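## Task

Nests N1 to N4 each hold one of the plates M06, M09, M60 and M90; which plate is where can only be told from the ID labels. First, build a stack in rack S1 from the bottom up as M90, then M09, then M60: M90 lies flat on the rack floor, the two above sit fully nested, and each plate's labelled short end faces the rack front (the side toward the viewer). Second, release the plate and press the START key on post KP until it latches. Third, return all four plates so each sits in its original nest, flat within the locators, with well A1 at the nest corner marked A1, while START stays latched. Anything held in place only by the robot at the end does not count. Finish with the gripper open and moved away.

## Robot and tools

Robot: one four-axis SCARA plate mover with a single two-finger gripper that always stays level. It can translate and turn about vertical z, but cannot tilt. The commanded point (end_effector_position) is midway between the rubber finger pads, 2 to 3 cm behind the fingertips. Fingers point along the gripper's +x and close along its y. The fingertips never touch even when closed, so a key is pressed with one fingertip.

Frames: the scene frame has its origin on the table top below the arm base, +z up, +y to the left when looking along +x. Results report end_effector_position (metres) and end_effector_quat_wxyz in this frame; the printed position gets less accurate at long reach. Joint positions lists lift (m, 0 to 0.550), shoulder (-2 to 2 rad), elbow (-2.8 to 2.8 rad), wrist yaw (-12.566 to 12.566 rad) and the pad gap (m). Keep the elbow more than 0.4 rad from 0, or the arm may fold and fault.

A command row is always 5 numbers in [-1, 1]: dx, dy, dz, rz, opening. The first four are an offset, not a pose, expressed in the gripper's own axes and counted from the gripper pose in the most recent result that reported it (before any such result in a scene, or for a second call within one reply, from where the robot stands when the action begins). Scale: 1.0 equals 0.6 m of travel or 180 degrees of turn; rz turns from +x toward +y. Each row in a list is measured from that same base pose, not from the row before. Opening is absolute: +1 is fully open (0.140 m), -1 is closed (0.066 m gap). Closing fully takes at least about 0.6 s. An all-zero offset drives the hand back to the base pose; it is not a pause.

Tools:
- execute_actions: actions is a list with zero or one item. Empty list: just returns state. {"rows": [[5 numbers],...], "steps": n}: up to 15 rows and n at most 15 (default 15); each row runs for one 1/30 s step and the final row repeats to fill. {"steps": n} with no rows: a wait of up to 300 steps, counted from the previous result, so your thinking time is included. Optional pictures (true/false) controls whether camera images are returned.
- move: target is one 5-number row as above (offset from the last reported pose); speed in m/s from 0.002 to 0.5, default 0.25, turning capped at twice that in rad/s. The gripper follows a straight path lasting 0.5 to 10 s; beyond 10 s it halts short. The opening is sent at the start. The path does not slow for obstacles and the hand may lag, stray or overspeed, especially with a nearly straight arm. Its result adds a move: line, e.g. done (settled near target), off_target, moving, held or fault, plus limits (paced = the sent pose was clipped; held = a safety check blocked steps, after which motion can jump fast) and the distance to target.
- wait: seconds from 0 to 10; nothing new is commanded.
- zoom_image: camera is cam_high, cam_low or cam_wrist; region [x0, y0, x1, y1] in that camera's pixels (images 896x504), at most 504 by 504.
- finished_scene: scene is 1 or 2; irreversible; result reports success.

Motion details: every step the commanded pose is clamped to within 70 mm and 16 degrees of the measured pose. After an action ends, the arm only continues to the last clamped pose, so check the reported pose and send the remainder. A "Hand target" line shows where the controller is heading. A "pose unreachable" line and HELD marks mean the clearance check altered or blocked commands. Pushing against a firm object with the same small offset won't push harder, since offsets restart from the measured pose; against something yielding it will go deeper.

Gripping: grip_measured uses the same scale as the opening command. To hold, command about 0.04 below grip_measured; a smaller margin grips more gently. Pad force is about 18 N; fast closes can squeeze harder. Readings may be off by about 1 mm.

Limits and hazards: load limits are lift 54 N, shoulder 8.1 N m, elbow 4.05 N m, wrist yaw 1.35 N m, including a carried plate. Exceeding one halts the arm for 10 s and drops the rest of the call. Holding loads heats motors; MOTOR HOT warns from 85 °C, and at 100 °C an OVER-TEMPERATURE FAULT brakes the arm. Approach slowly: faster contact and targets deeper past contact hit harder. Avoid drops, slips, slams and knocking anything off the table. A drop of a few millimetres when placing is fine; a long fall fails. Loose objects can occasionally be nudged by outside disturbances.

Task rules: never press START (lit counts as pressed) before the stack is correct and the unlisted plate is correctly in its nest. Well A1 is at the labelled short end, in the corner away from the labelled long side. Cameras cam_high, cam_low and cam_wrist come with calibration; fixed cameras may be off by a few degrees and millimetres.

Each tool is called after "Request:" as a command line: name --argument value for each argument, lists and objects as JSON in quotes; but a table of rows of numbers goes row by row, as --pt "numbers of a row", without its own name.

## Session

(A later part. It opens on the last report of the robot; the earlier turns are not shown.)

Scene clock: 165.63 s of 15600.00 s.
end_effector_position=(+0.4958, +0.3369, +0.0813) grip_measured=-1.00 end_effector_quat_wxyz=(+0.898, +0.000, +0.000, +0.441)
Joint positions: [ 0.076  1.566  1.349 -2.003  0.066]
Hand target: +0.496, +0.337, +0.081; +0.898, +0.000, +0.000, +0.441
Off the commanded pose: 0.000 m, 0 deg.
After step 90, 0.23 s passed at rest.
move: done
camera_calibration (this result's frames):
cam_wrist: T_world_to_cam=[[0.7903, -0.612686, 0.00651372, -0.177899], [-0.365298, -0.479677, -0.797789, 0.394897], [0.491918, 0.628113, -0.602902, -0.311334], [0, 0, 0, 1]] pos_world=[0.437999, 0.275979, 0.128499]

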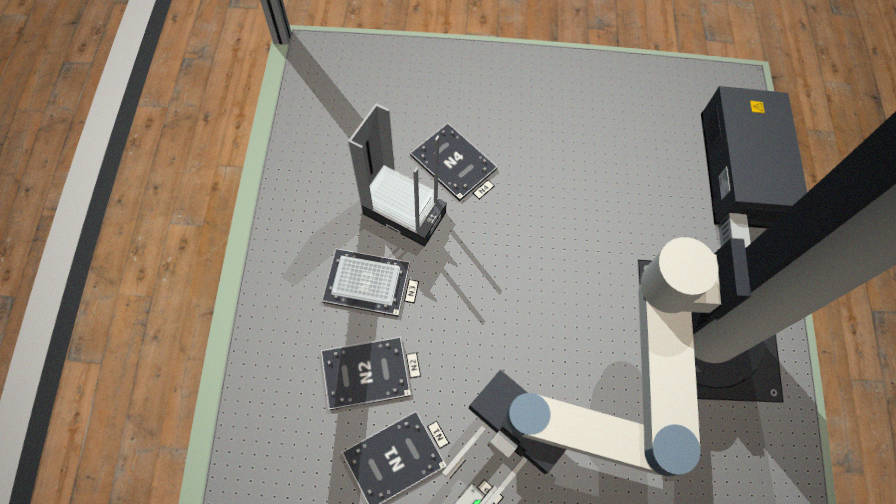

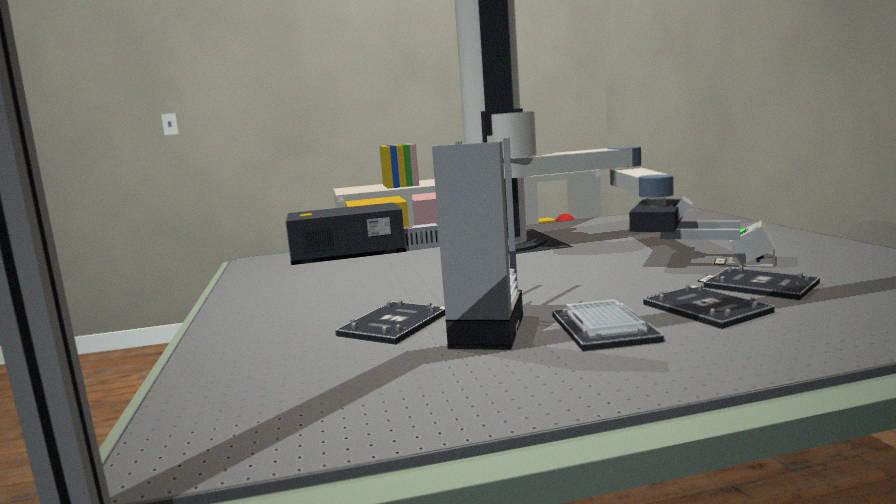

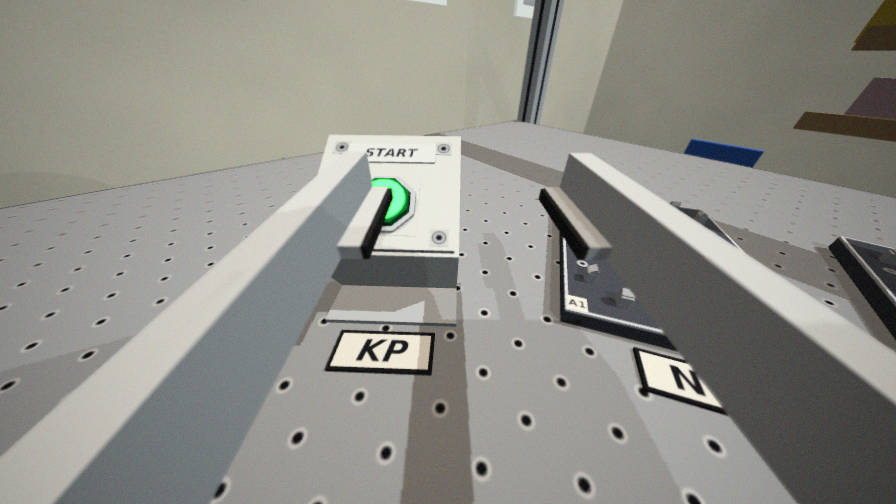

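Request:
move --target '[0,0,-0.003,0,-1]' --speed 0.004

Request:
move --target '[-0.03,0,0.03,0,-1]' --speed 0.05

Scene clock: 168.67 s of 15600.00 s.
end_effector_position=(+0.4958, +0.3368, +0.0799) grip_measured=-1.00 end_effector_quat_wxyz=(+0.898, +0.000, +0.000, +0.441)
Joint positions: [ 0.075  1.566  1.349 -2.003  0.066]
Hand target: +0.496, +0.337, +0.079; +0.898, +0.000, +0.000, +0.441
Off the commanded pose: 0.000 m, 0 deg.
move: done
camera_calibration (this result's frames):
cam_wrist: T_world_to_cam=[[0.79035, -0.612621, 0.00651372, -0.177939], [-0.365259, -0.479708, -0.797789, 0.393716], [0.491867, 0.628153, -0.602902, -0.312169], [0, 0, 0, 1]] pos_world=[0.437988, 0.275949, 0.127054]

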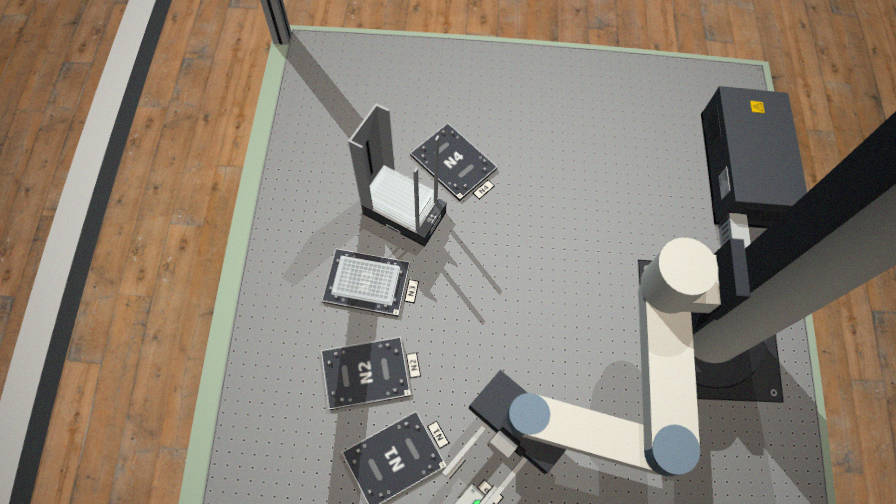

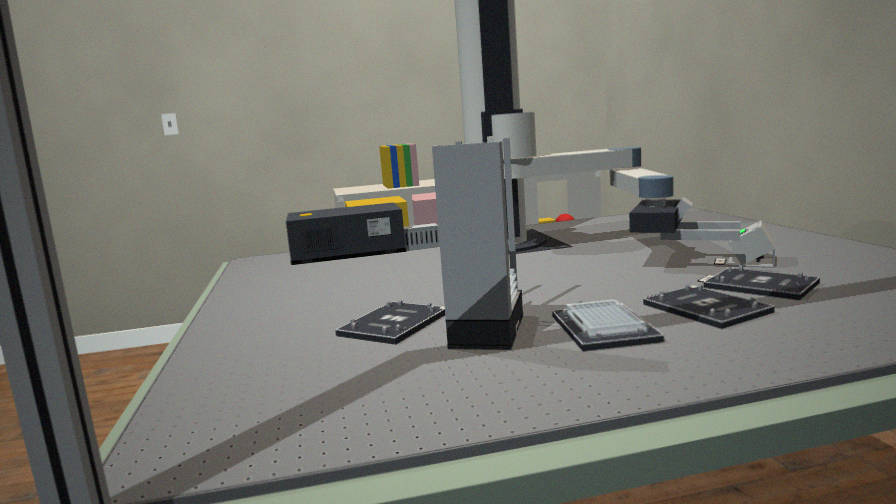

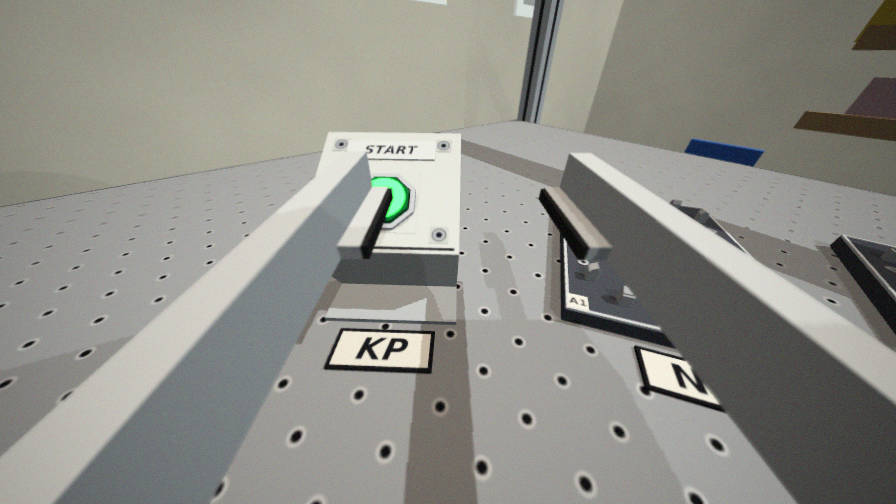

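Scene clock: 169.43 s of 15600.00 s.
end_effector_position=(+0.4849, +0.3225, +0.0979) grip_measured=-1.00 end_effector_quat_wxyz=(+0.898, +0.000, +0.000, +0.440)
Joint positions: [ 0.093  1.592  1.262 -1.942  0.066]
Hand target: +0.485, +0.323, +0.098; +0.898, +0.000, +0.000, +0.441
Off the commanded pose: 0.000 m, 0 deg.
move: done
camera_calibration (this result's frames):
cam_wrist: T_world_to_cam=[[0.790053, -0.613004, 0.00651372, -0.177935], [-0.365491, -0.479531, -0.797789, 0.397307], [0.492171, 0.627915, -0.602902, -0.286963], [0, 0, 0, 1]] pos_world=[0.427025, 0.261634, 0.145115]

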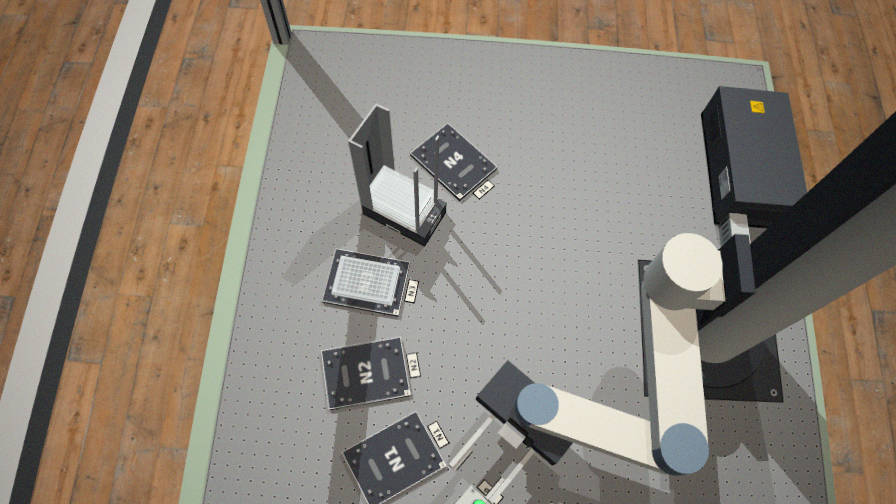

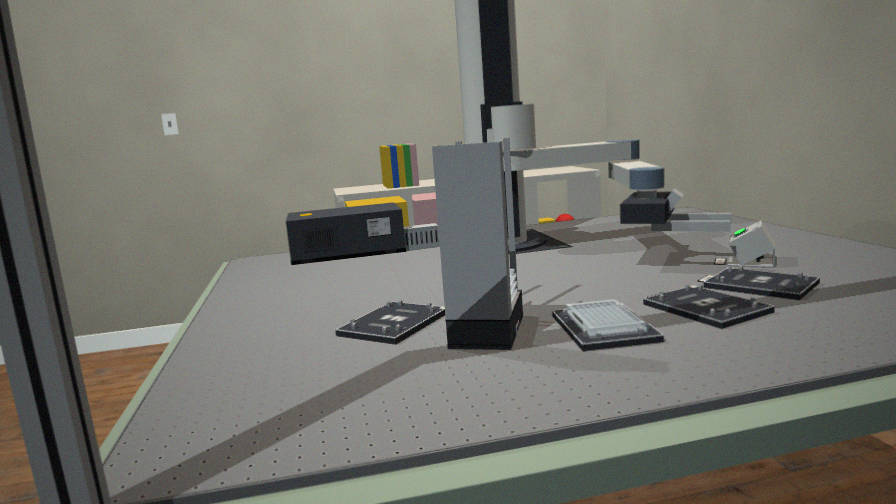

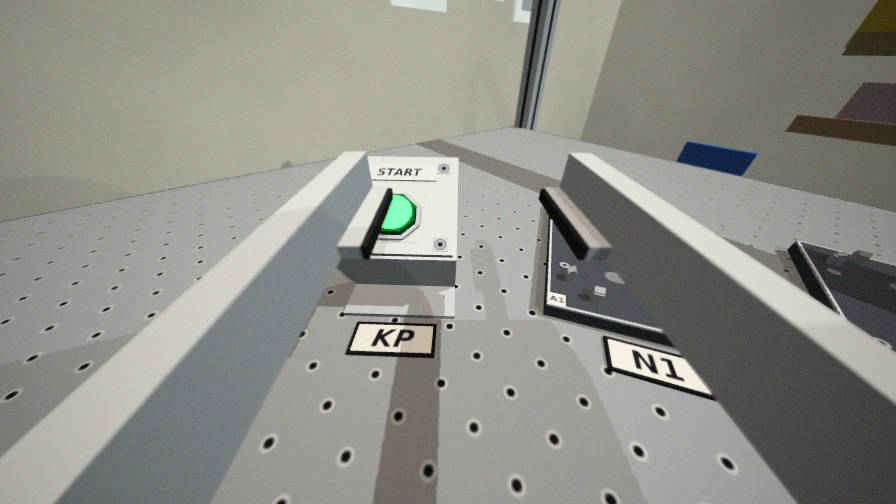

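Request:
move --target '[-0.5825,-0.5685,-0.003,-0.4324,1]'

Scene clock: 175.47 s of 15600.00 s.
end_effector_position=(+0.5407, -0.1628, +0.0962) grip_measured=+0.99 end_effector_quat_wxyz=(+0.975, +0.000, +0.000, -0.221)
Joint positions: [ 0.091  0.514  1.039 -1.999  0.14 ]
Hand target: +0.541, -0.163, +0.096; +0.975, +0.000, +0.000, -0.221
Off the commanded pose: 0.000 m, 0 deg.
move: done
camera_calibration (this result's frames):
cam_wrist: T_world_to_cam=[[-0.432712, -0.901509, 0.00651372, 0.0947091], [-0.545793, 0.256209, -0.797789, 0.400878], [0.717545, -0.348768, -0.602902, -0.29163], [0, 0, 0, 1]] pos_world=[0.469036, -0.119038, 0.143375]

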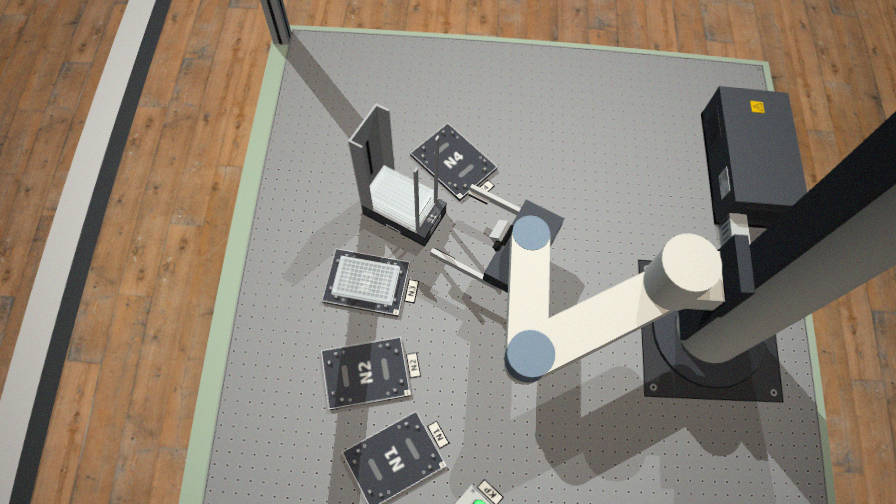

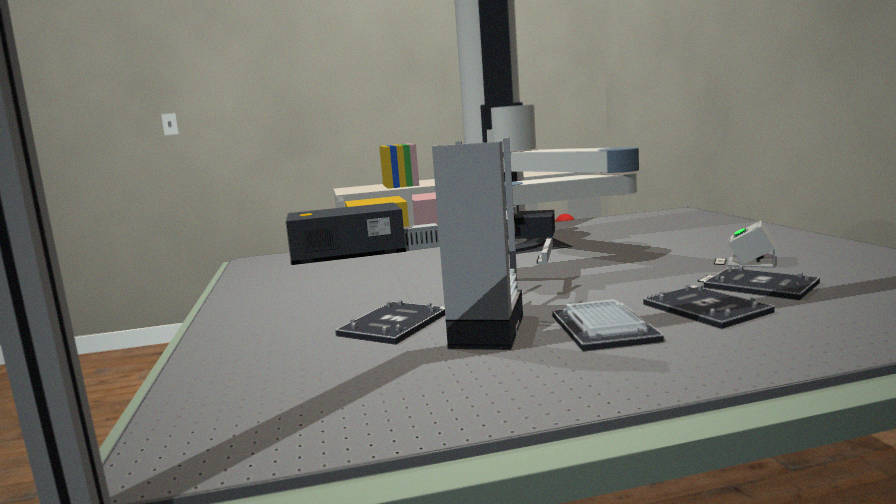

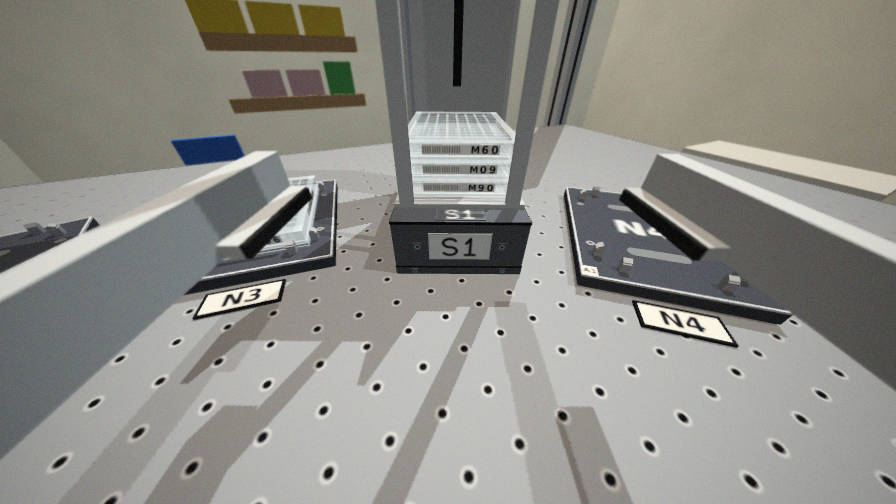

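Request:
move --target '[0.2333,0,0,0,1]' --speed 0.15

Request:
move --target '[0,0,0,0,-0.4]'

Request:
execute_actions --actions '[{"rows":[[0,0,0,0,-0.45],[0,0,0,0,-0.5],[0,0,0,0,-0.53],[0,0,0,0,-0.56],[0,0,0,0,-0.58],[0,0,0,0,-0.6],[0,0,0,0,-0.62]],"steps":15}]' --pictures false

Request:
move --target '[0,0,0.395,0,-0.62]' --speed 0.15

Request:
move --target '[-0.2006,0.566,0,0.2214,-0.62]'

Request:
move --target '[0,0,-0.48,0,-0.62]'

Scene clock: 183.40 s of 15600.00 s.
end_effector_position=(+0.6670, -0.2232, +0.0962) grip_measured=+0.99 end_effector_quat_wxyz=(+0.975, +0.000, +0.000, -0.221)
Joint positions: [ 0.091  0.212  1.752 -2.41   0.14 ]
Hand target: +0.667, -0.223, +0.096; +0.975, +0.000, +0.000, -0.221
Off the commanded pose: 0.000 m, 0 deg.
After step 90, 3.67 s passed at rest.
move: done
camera_calibration (this result's frames):
cam_wrist: T_world_to_cam=[[-0.432569, -0.901577, 0.00651372, 0.0947748], [-0.545834, 0.256122, -0.797789, 0.485286], [0.7176, -0.348654, -0.602902, -0.403315], [0, 0, 0, 1]] pos_world=[0.595301, -0.179463, 0.143379]

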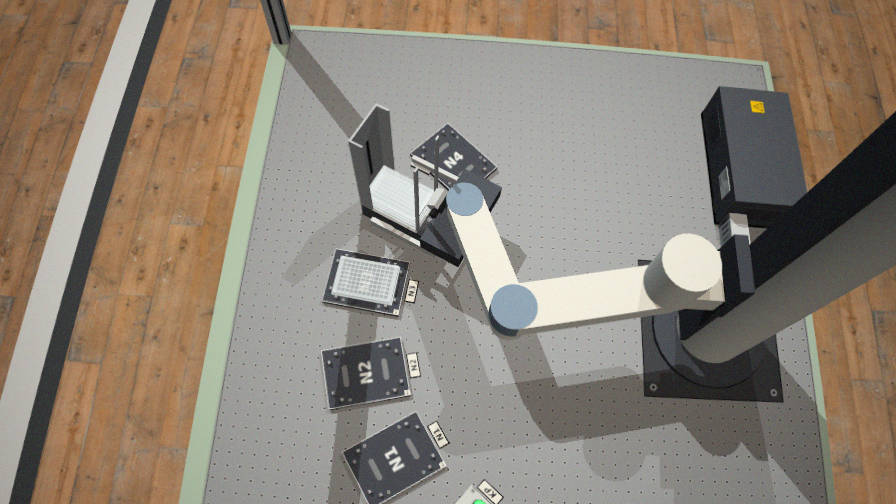

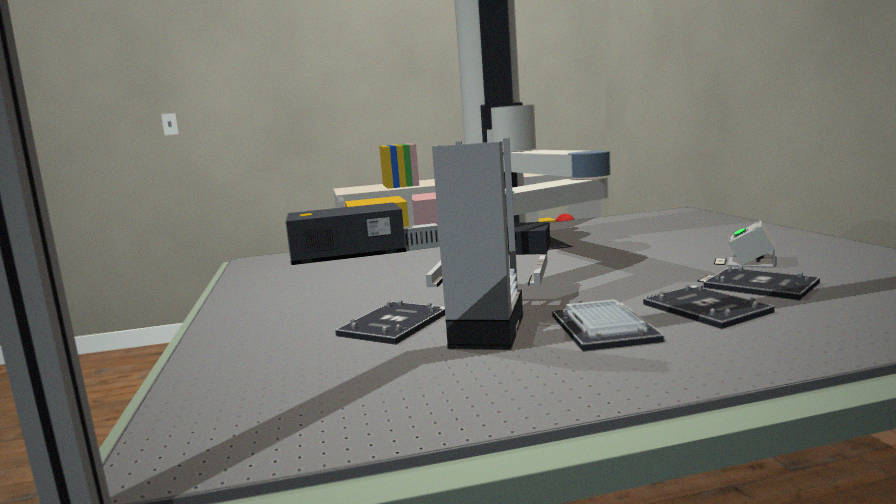

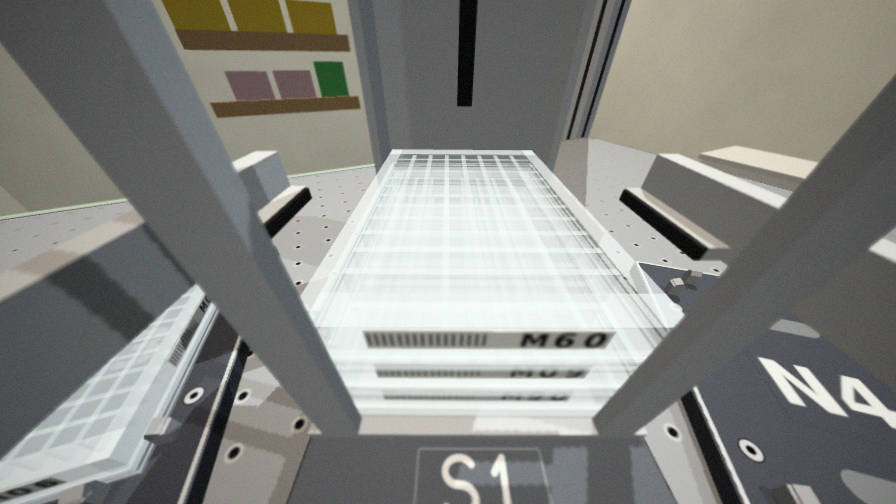

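Scene clock: 184.07 s of 15600.00 s.
end_effector_position=(+0.6670, -0.2232, +0.0962) grip_measured=-0.40 end_effector_quat_wxyz=(+0.975, +0.000, +0.000, -0.221)
Joint positions: [ 0.091  0.212  1.752 -2.41   0.088]
Hand target: +0.667, -0.223, +0.096; +0.975, +0.000, +0.000, -0.221
Off the commanded pose: 0.000 m, 0 deg.
move: done
camera_calibration (this result's frames):
cam_wrist: T_world_to_cam=[[-0.432573, -0.901575, 0.00651372, 0.0947764], [-0.545833, 0.256125, -0.797789, 0.485286], [0.717598, -0.348657, -0.602902, -0.403315], [0, 0, 0, 1]] pos_world=[0.595301, -0.179464, 0.143379]

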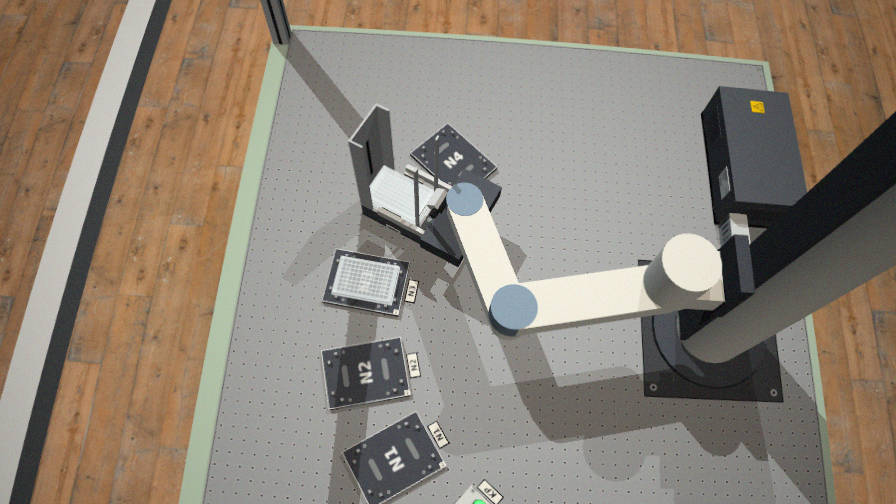

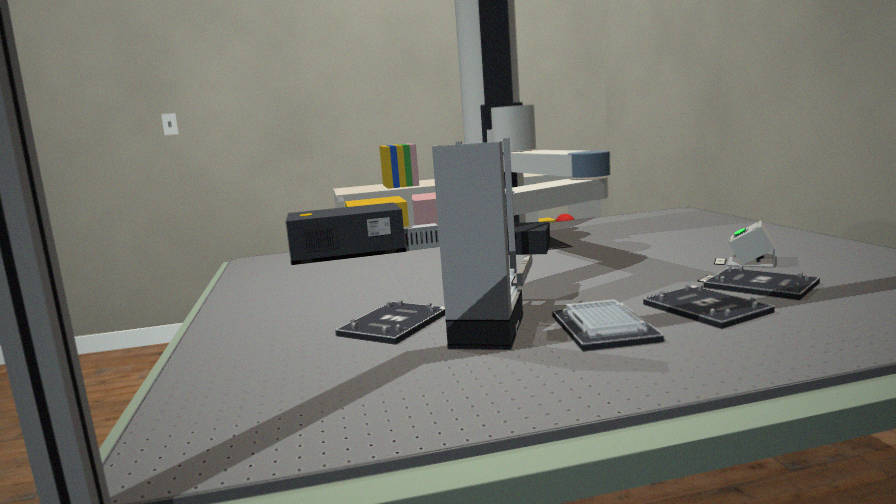

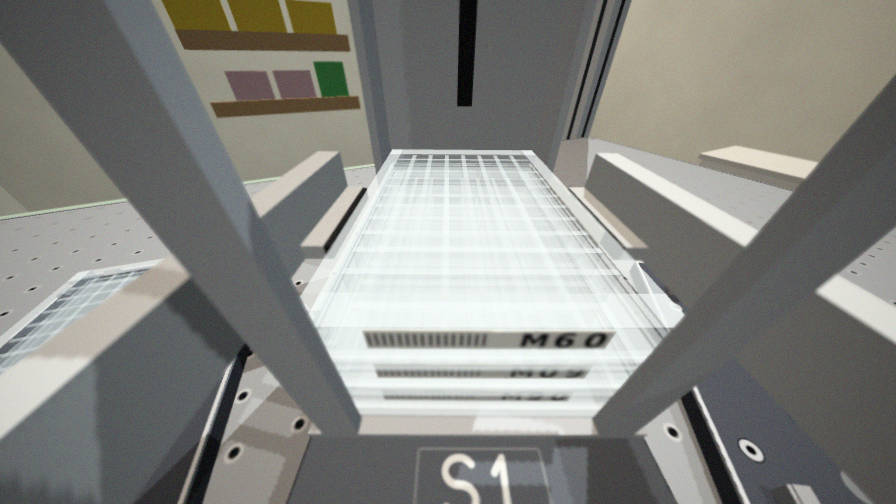

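Scene clock: 184.57 s of 15600.00 s.
end_effector_position=(+0.6670, -0.2232, +0.0962) grip_measured=-0.57 end_effector_quat_wxyz=(+0.975, +0.000, +0.000, -0.221)
Joint positions: [ 0.091  0.212  1.752 -2.411  0.082]
Hand target: +0.667, -0.223, +0.096; +0.975, +0.000, +0.000, -0.221
Off the commanded pose: 0.000 m, 0 deg.
Steps of this call (steps 1 to 15: all 15 steps of this action). Readings (end_effector_position):
1: (+0.6670, -0.2232, +0.0962)
2: (+0.6670, -0.2232, +0.0962)
4: (+0.6670, -0.2232, +0.0962)
8: (+0.6670, -0.2232, +0.0962)
15: the state above

Scene clock: 186.73 s of 15600.00 s.
end_effector_position=(+0.6670, -0.2232, +0.3332) grip_measured=-0.57 end_effector_quat_wxyz=(+0.975, +0.000, +0.000, -0.221)
Joint positions: [ 0.328  0.212  1.752 -2.411  0.082]
Hand target: +0.667, -0.223, +0.333; +0.975, +0.000, +0.000, -0.221
Off the commanded pose: 0.000 m, 0 deg.
move: done
camera_calibration (this result's frames):
cam_wrist: T_world_to_cam=[[-0.4327, -0.901514, 0.00651372, 0.093306], [-0.545797, 0.256202, -0.797789, 0.674393], [0.717549, -0.348758, -0.602902, -0.260386], [0, 0, 0, 1]] pos_world=[0.595295, -0.179476, 0.380428]

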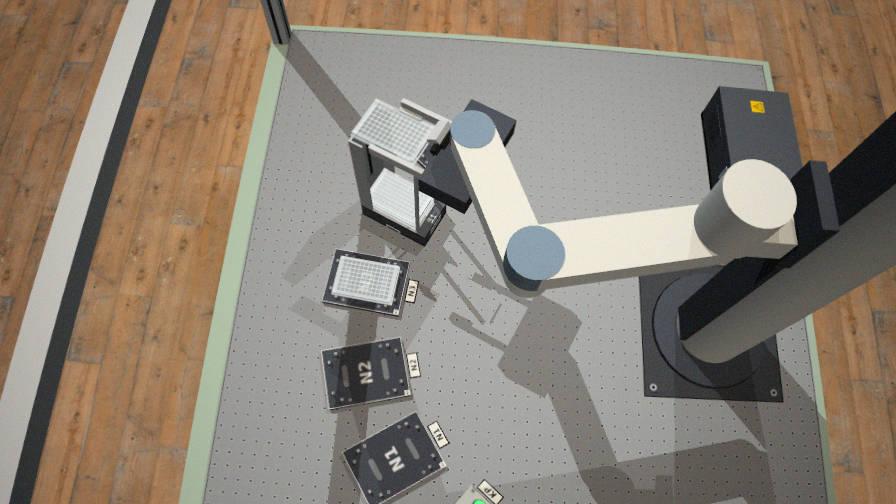

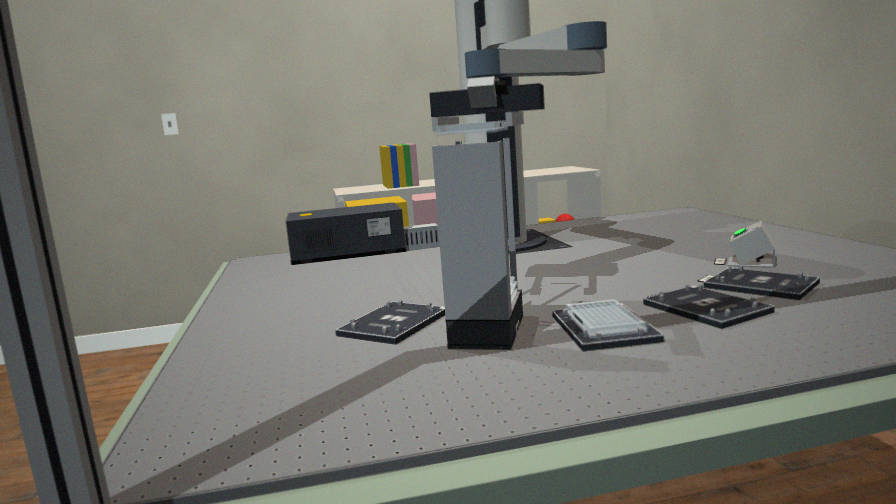

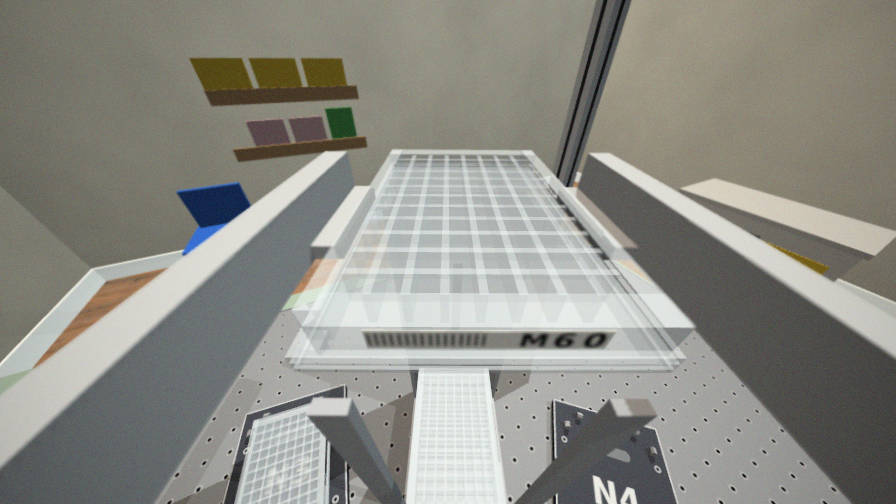

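Scene clock: 188.53 s of 15600.00 s.
end_effector_position=(+0.7049, +0.1353, +0.3332) grip_measured=-0.57 end_effector_quat_wxyz=(+0.992, +0.000, +0.000, +0.124)
Joint positions: [ 0.328  0.863  1.793 -2.406  0.082]
Hand target: +0.705, +0.135, +0.333; +0.992, +0.000, +0.000, +0.124
Off the commanded pose: 0.000 m, 0 deg.
move: done
camera_calibration (this result's frames):
cam_wrist: T_world_to_cam=[[0.246034, -0.969239, 0.00651372, -0.03639], [-0.583102, -0.153378, -0.797789, 0.684975], [0.774247, 0.192485, -0.602902, -0.27579], [0, 0, 0, 1]] pos_world=[0.621894, 0.122875, 0.380428]

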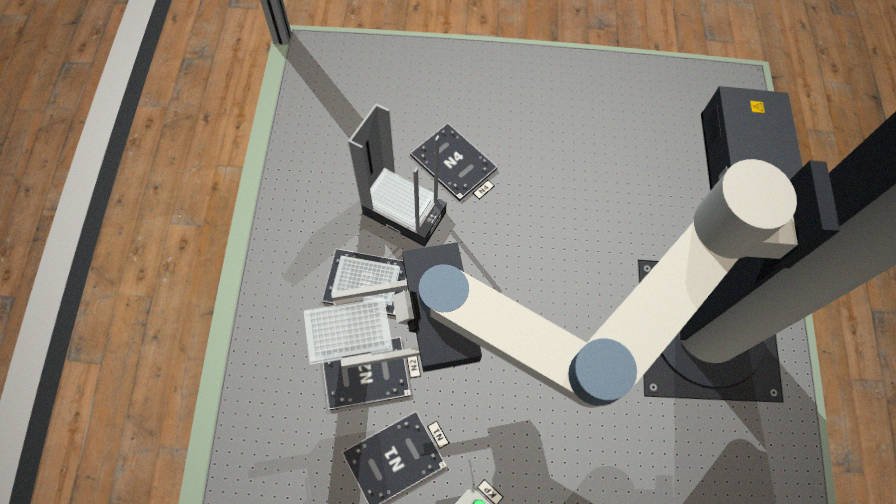

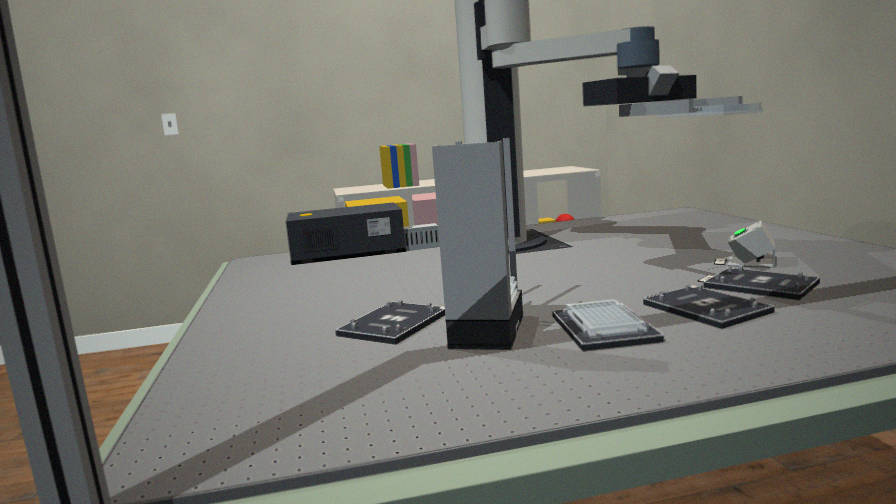

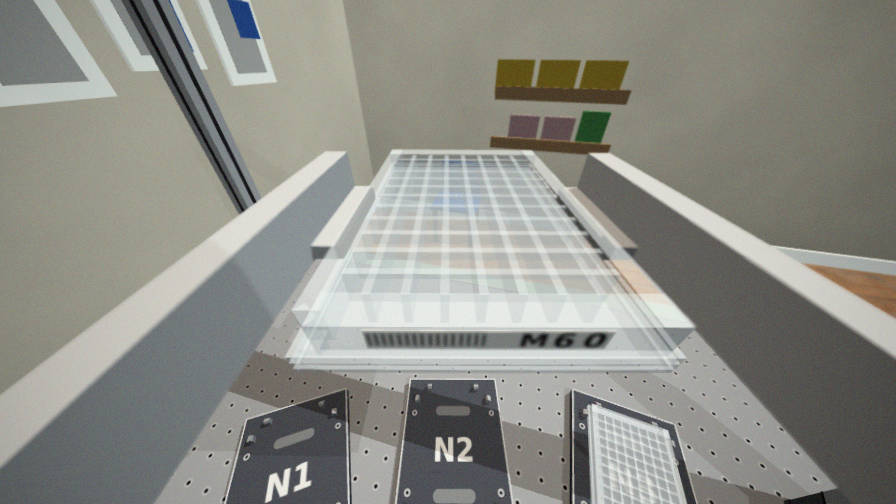

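Scene clock: 190.10 s of 15600.00 s.
end_effector_position=(+0.7049, +0.1353, +0.0452) grip_measured=-0.57 end_effector_quat_wxyz=(+0.992, +0.000, +0.000, +0.124)
Joint positions: [ 0.04   0.863  1.793 -2.406  0.082]
Hand target: +0.705, +0.135, +0.045; +0.992, +0.000, +0.000, +0.124
Off the commanded pose: 0.000 m, 0 deg.
move: done
camera_calibration (this result's frames):
cam_wrist: T_world_to_cam=[[0.246004, -0.969247, 0.00651372, -0.034502], [-0.583107, -0.15336, -0.797789, 0.455151], [0.774253, 0.192461, -0.602902, -0.449468], [0, 0, 0, 1]] pos_world=[0.621892, 0.122866, 0.0923537]

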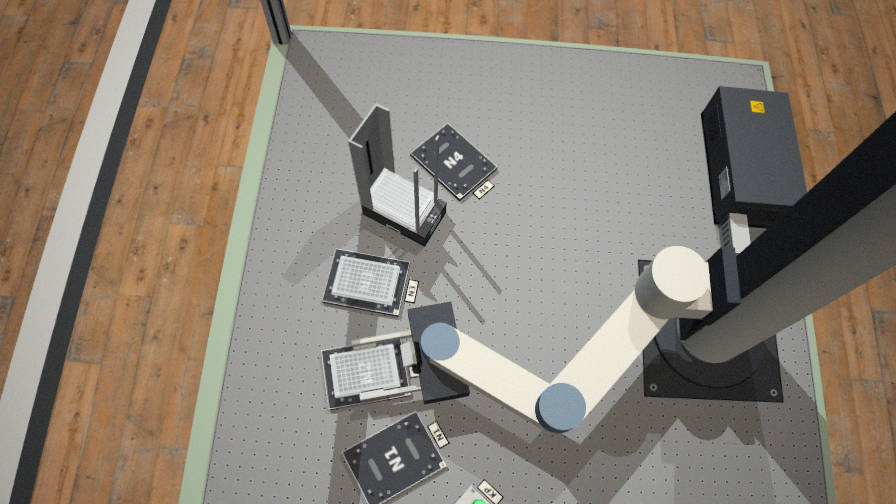

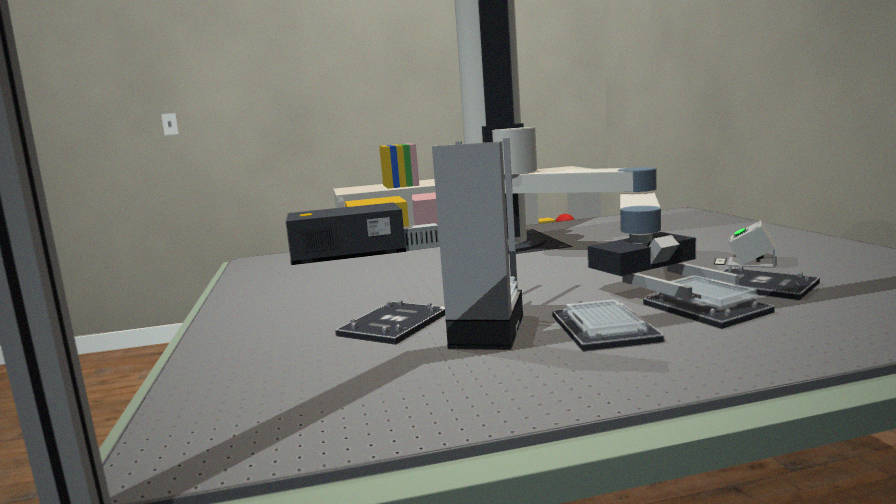

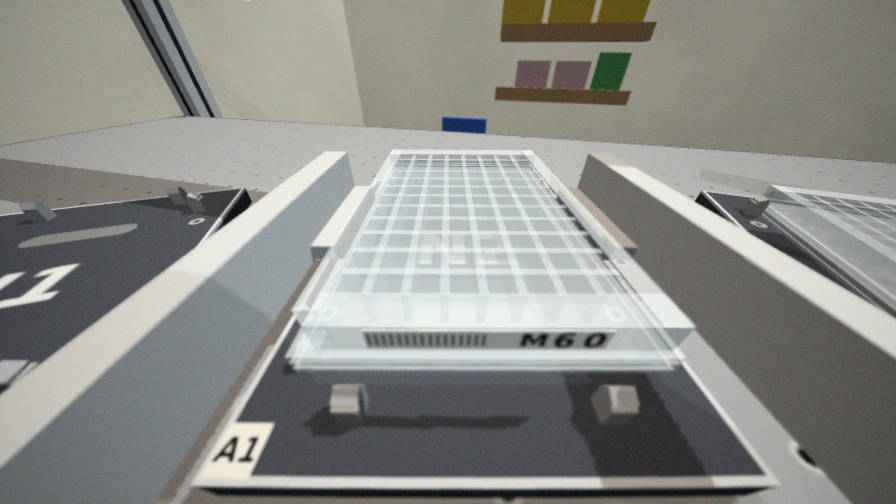

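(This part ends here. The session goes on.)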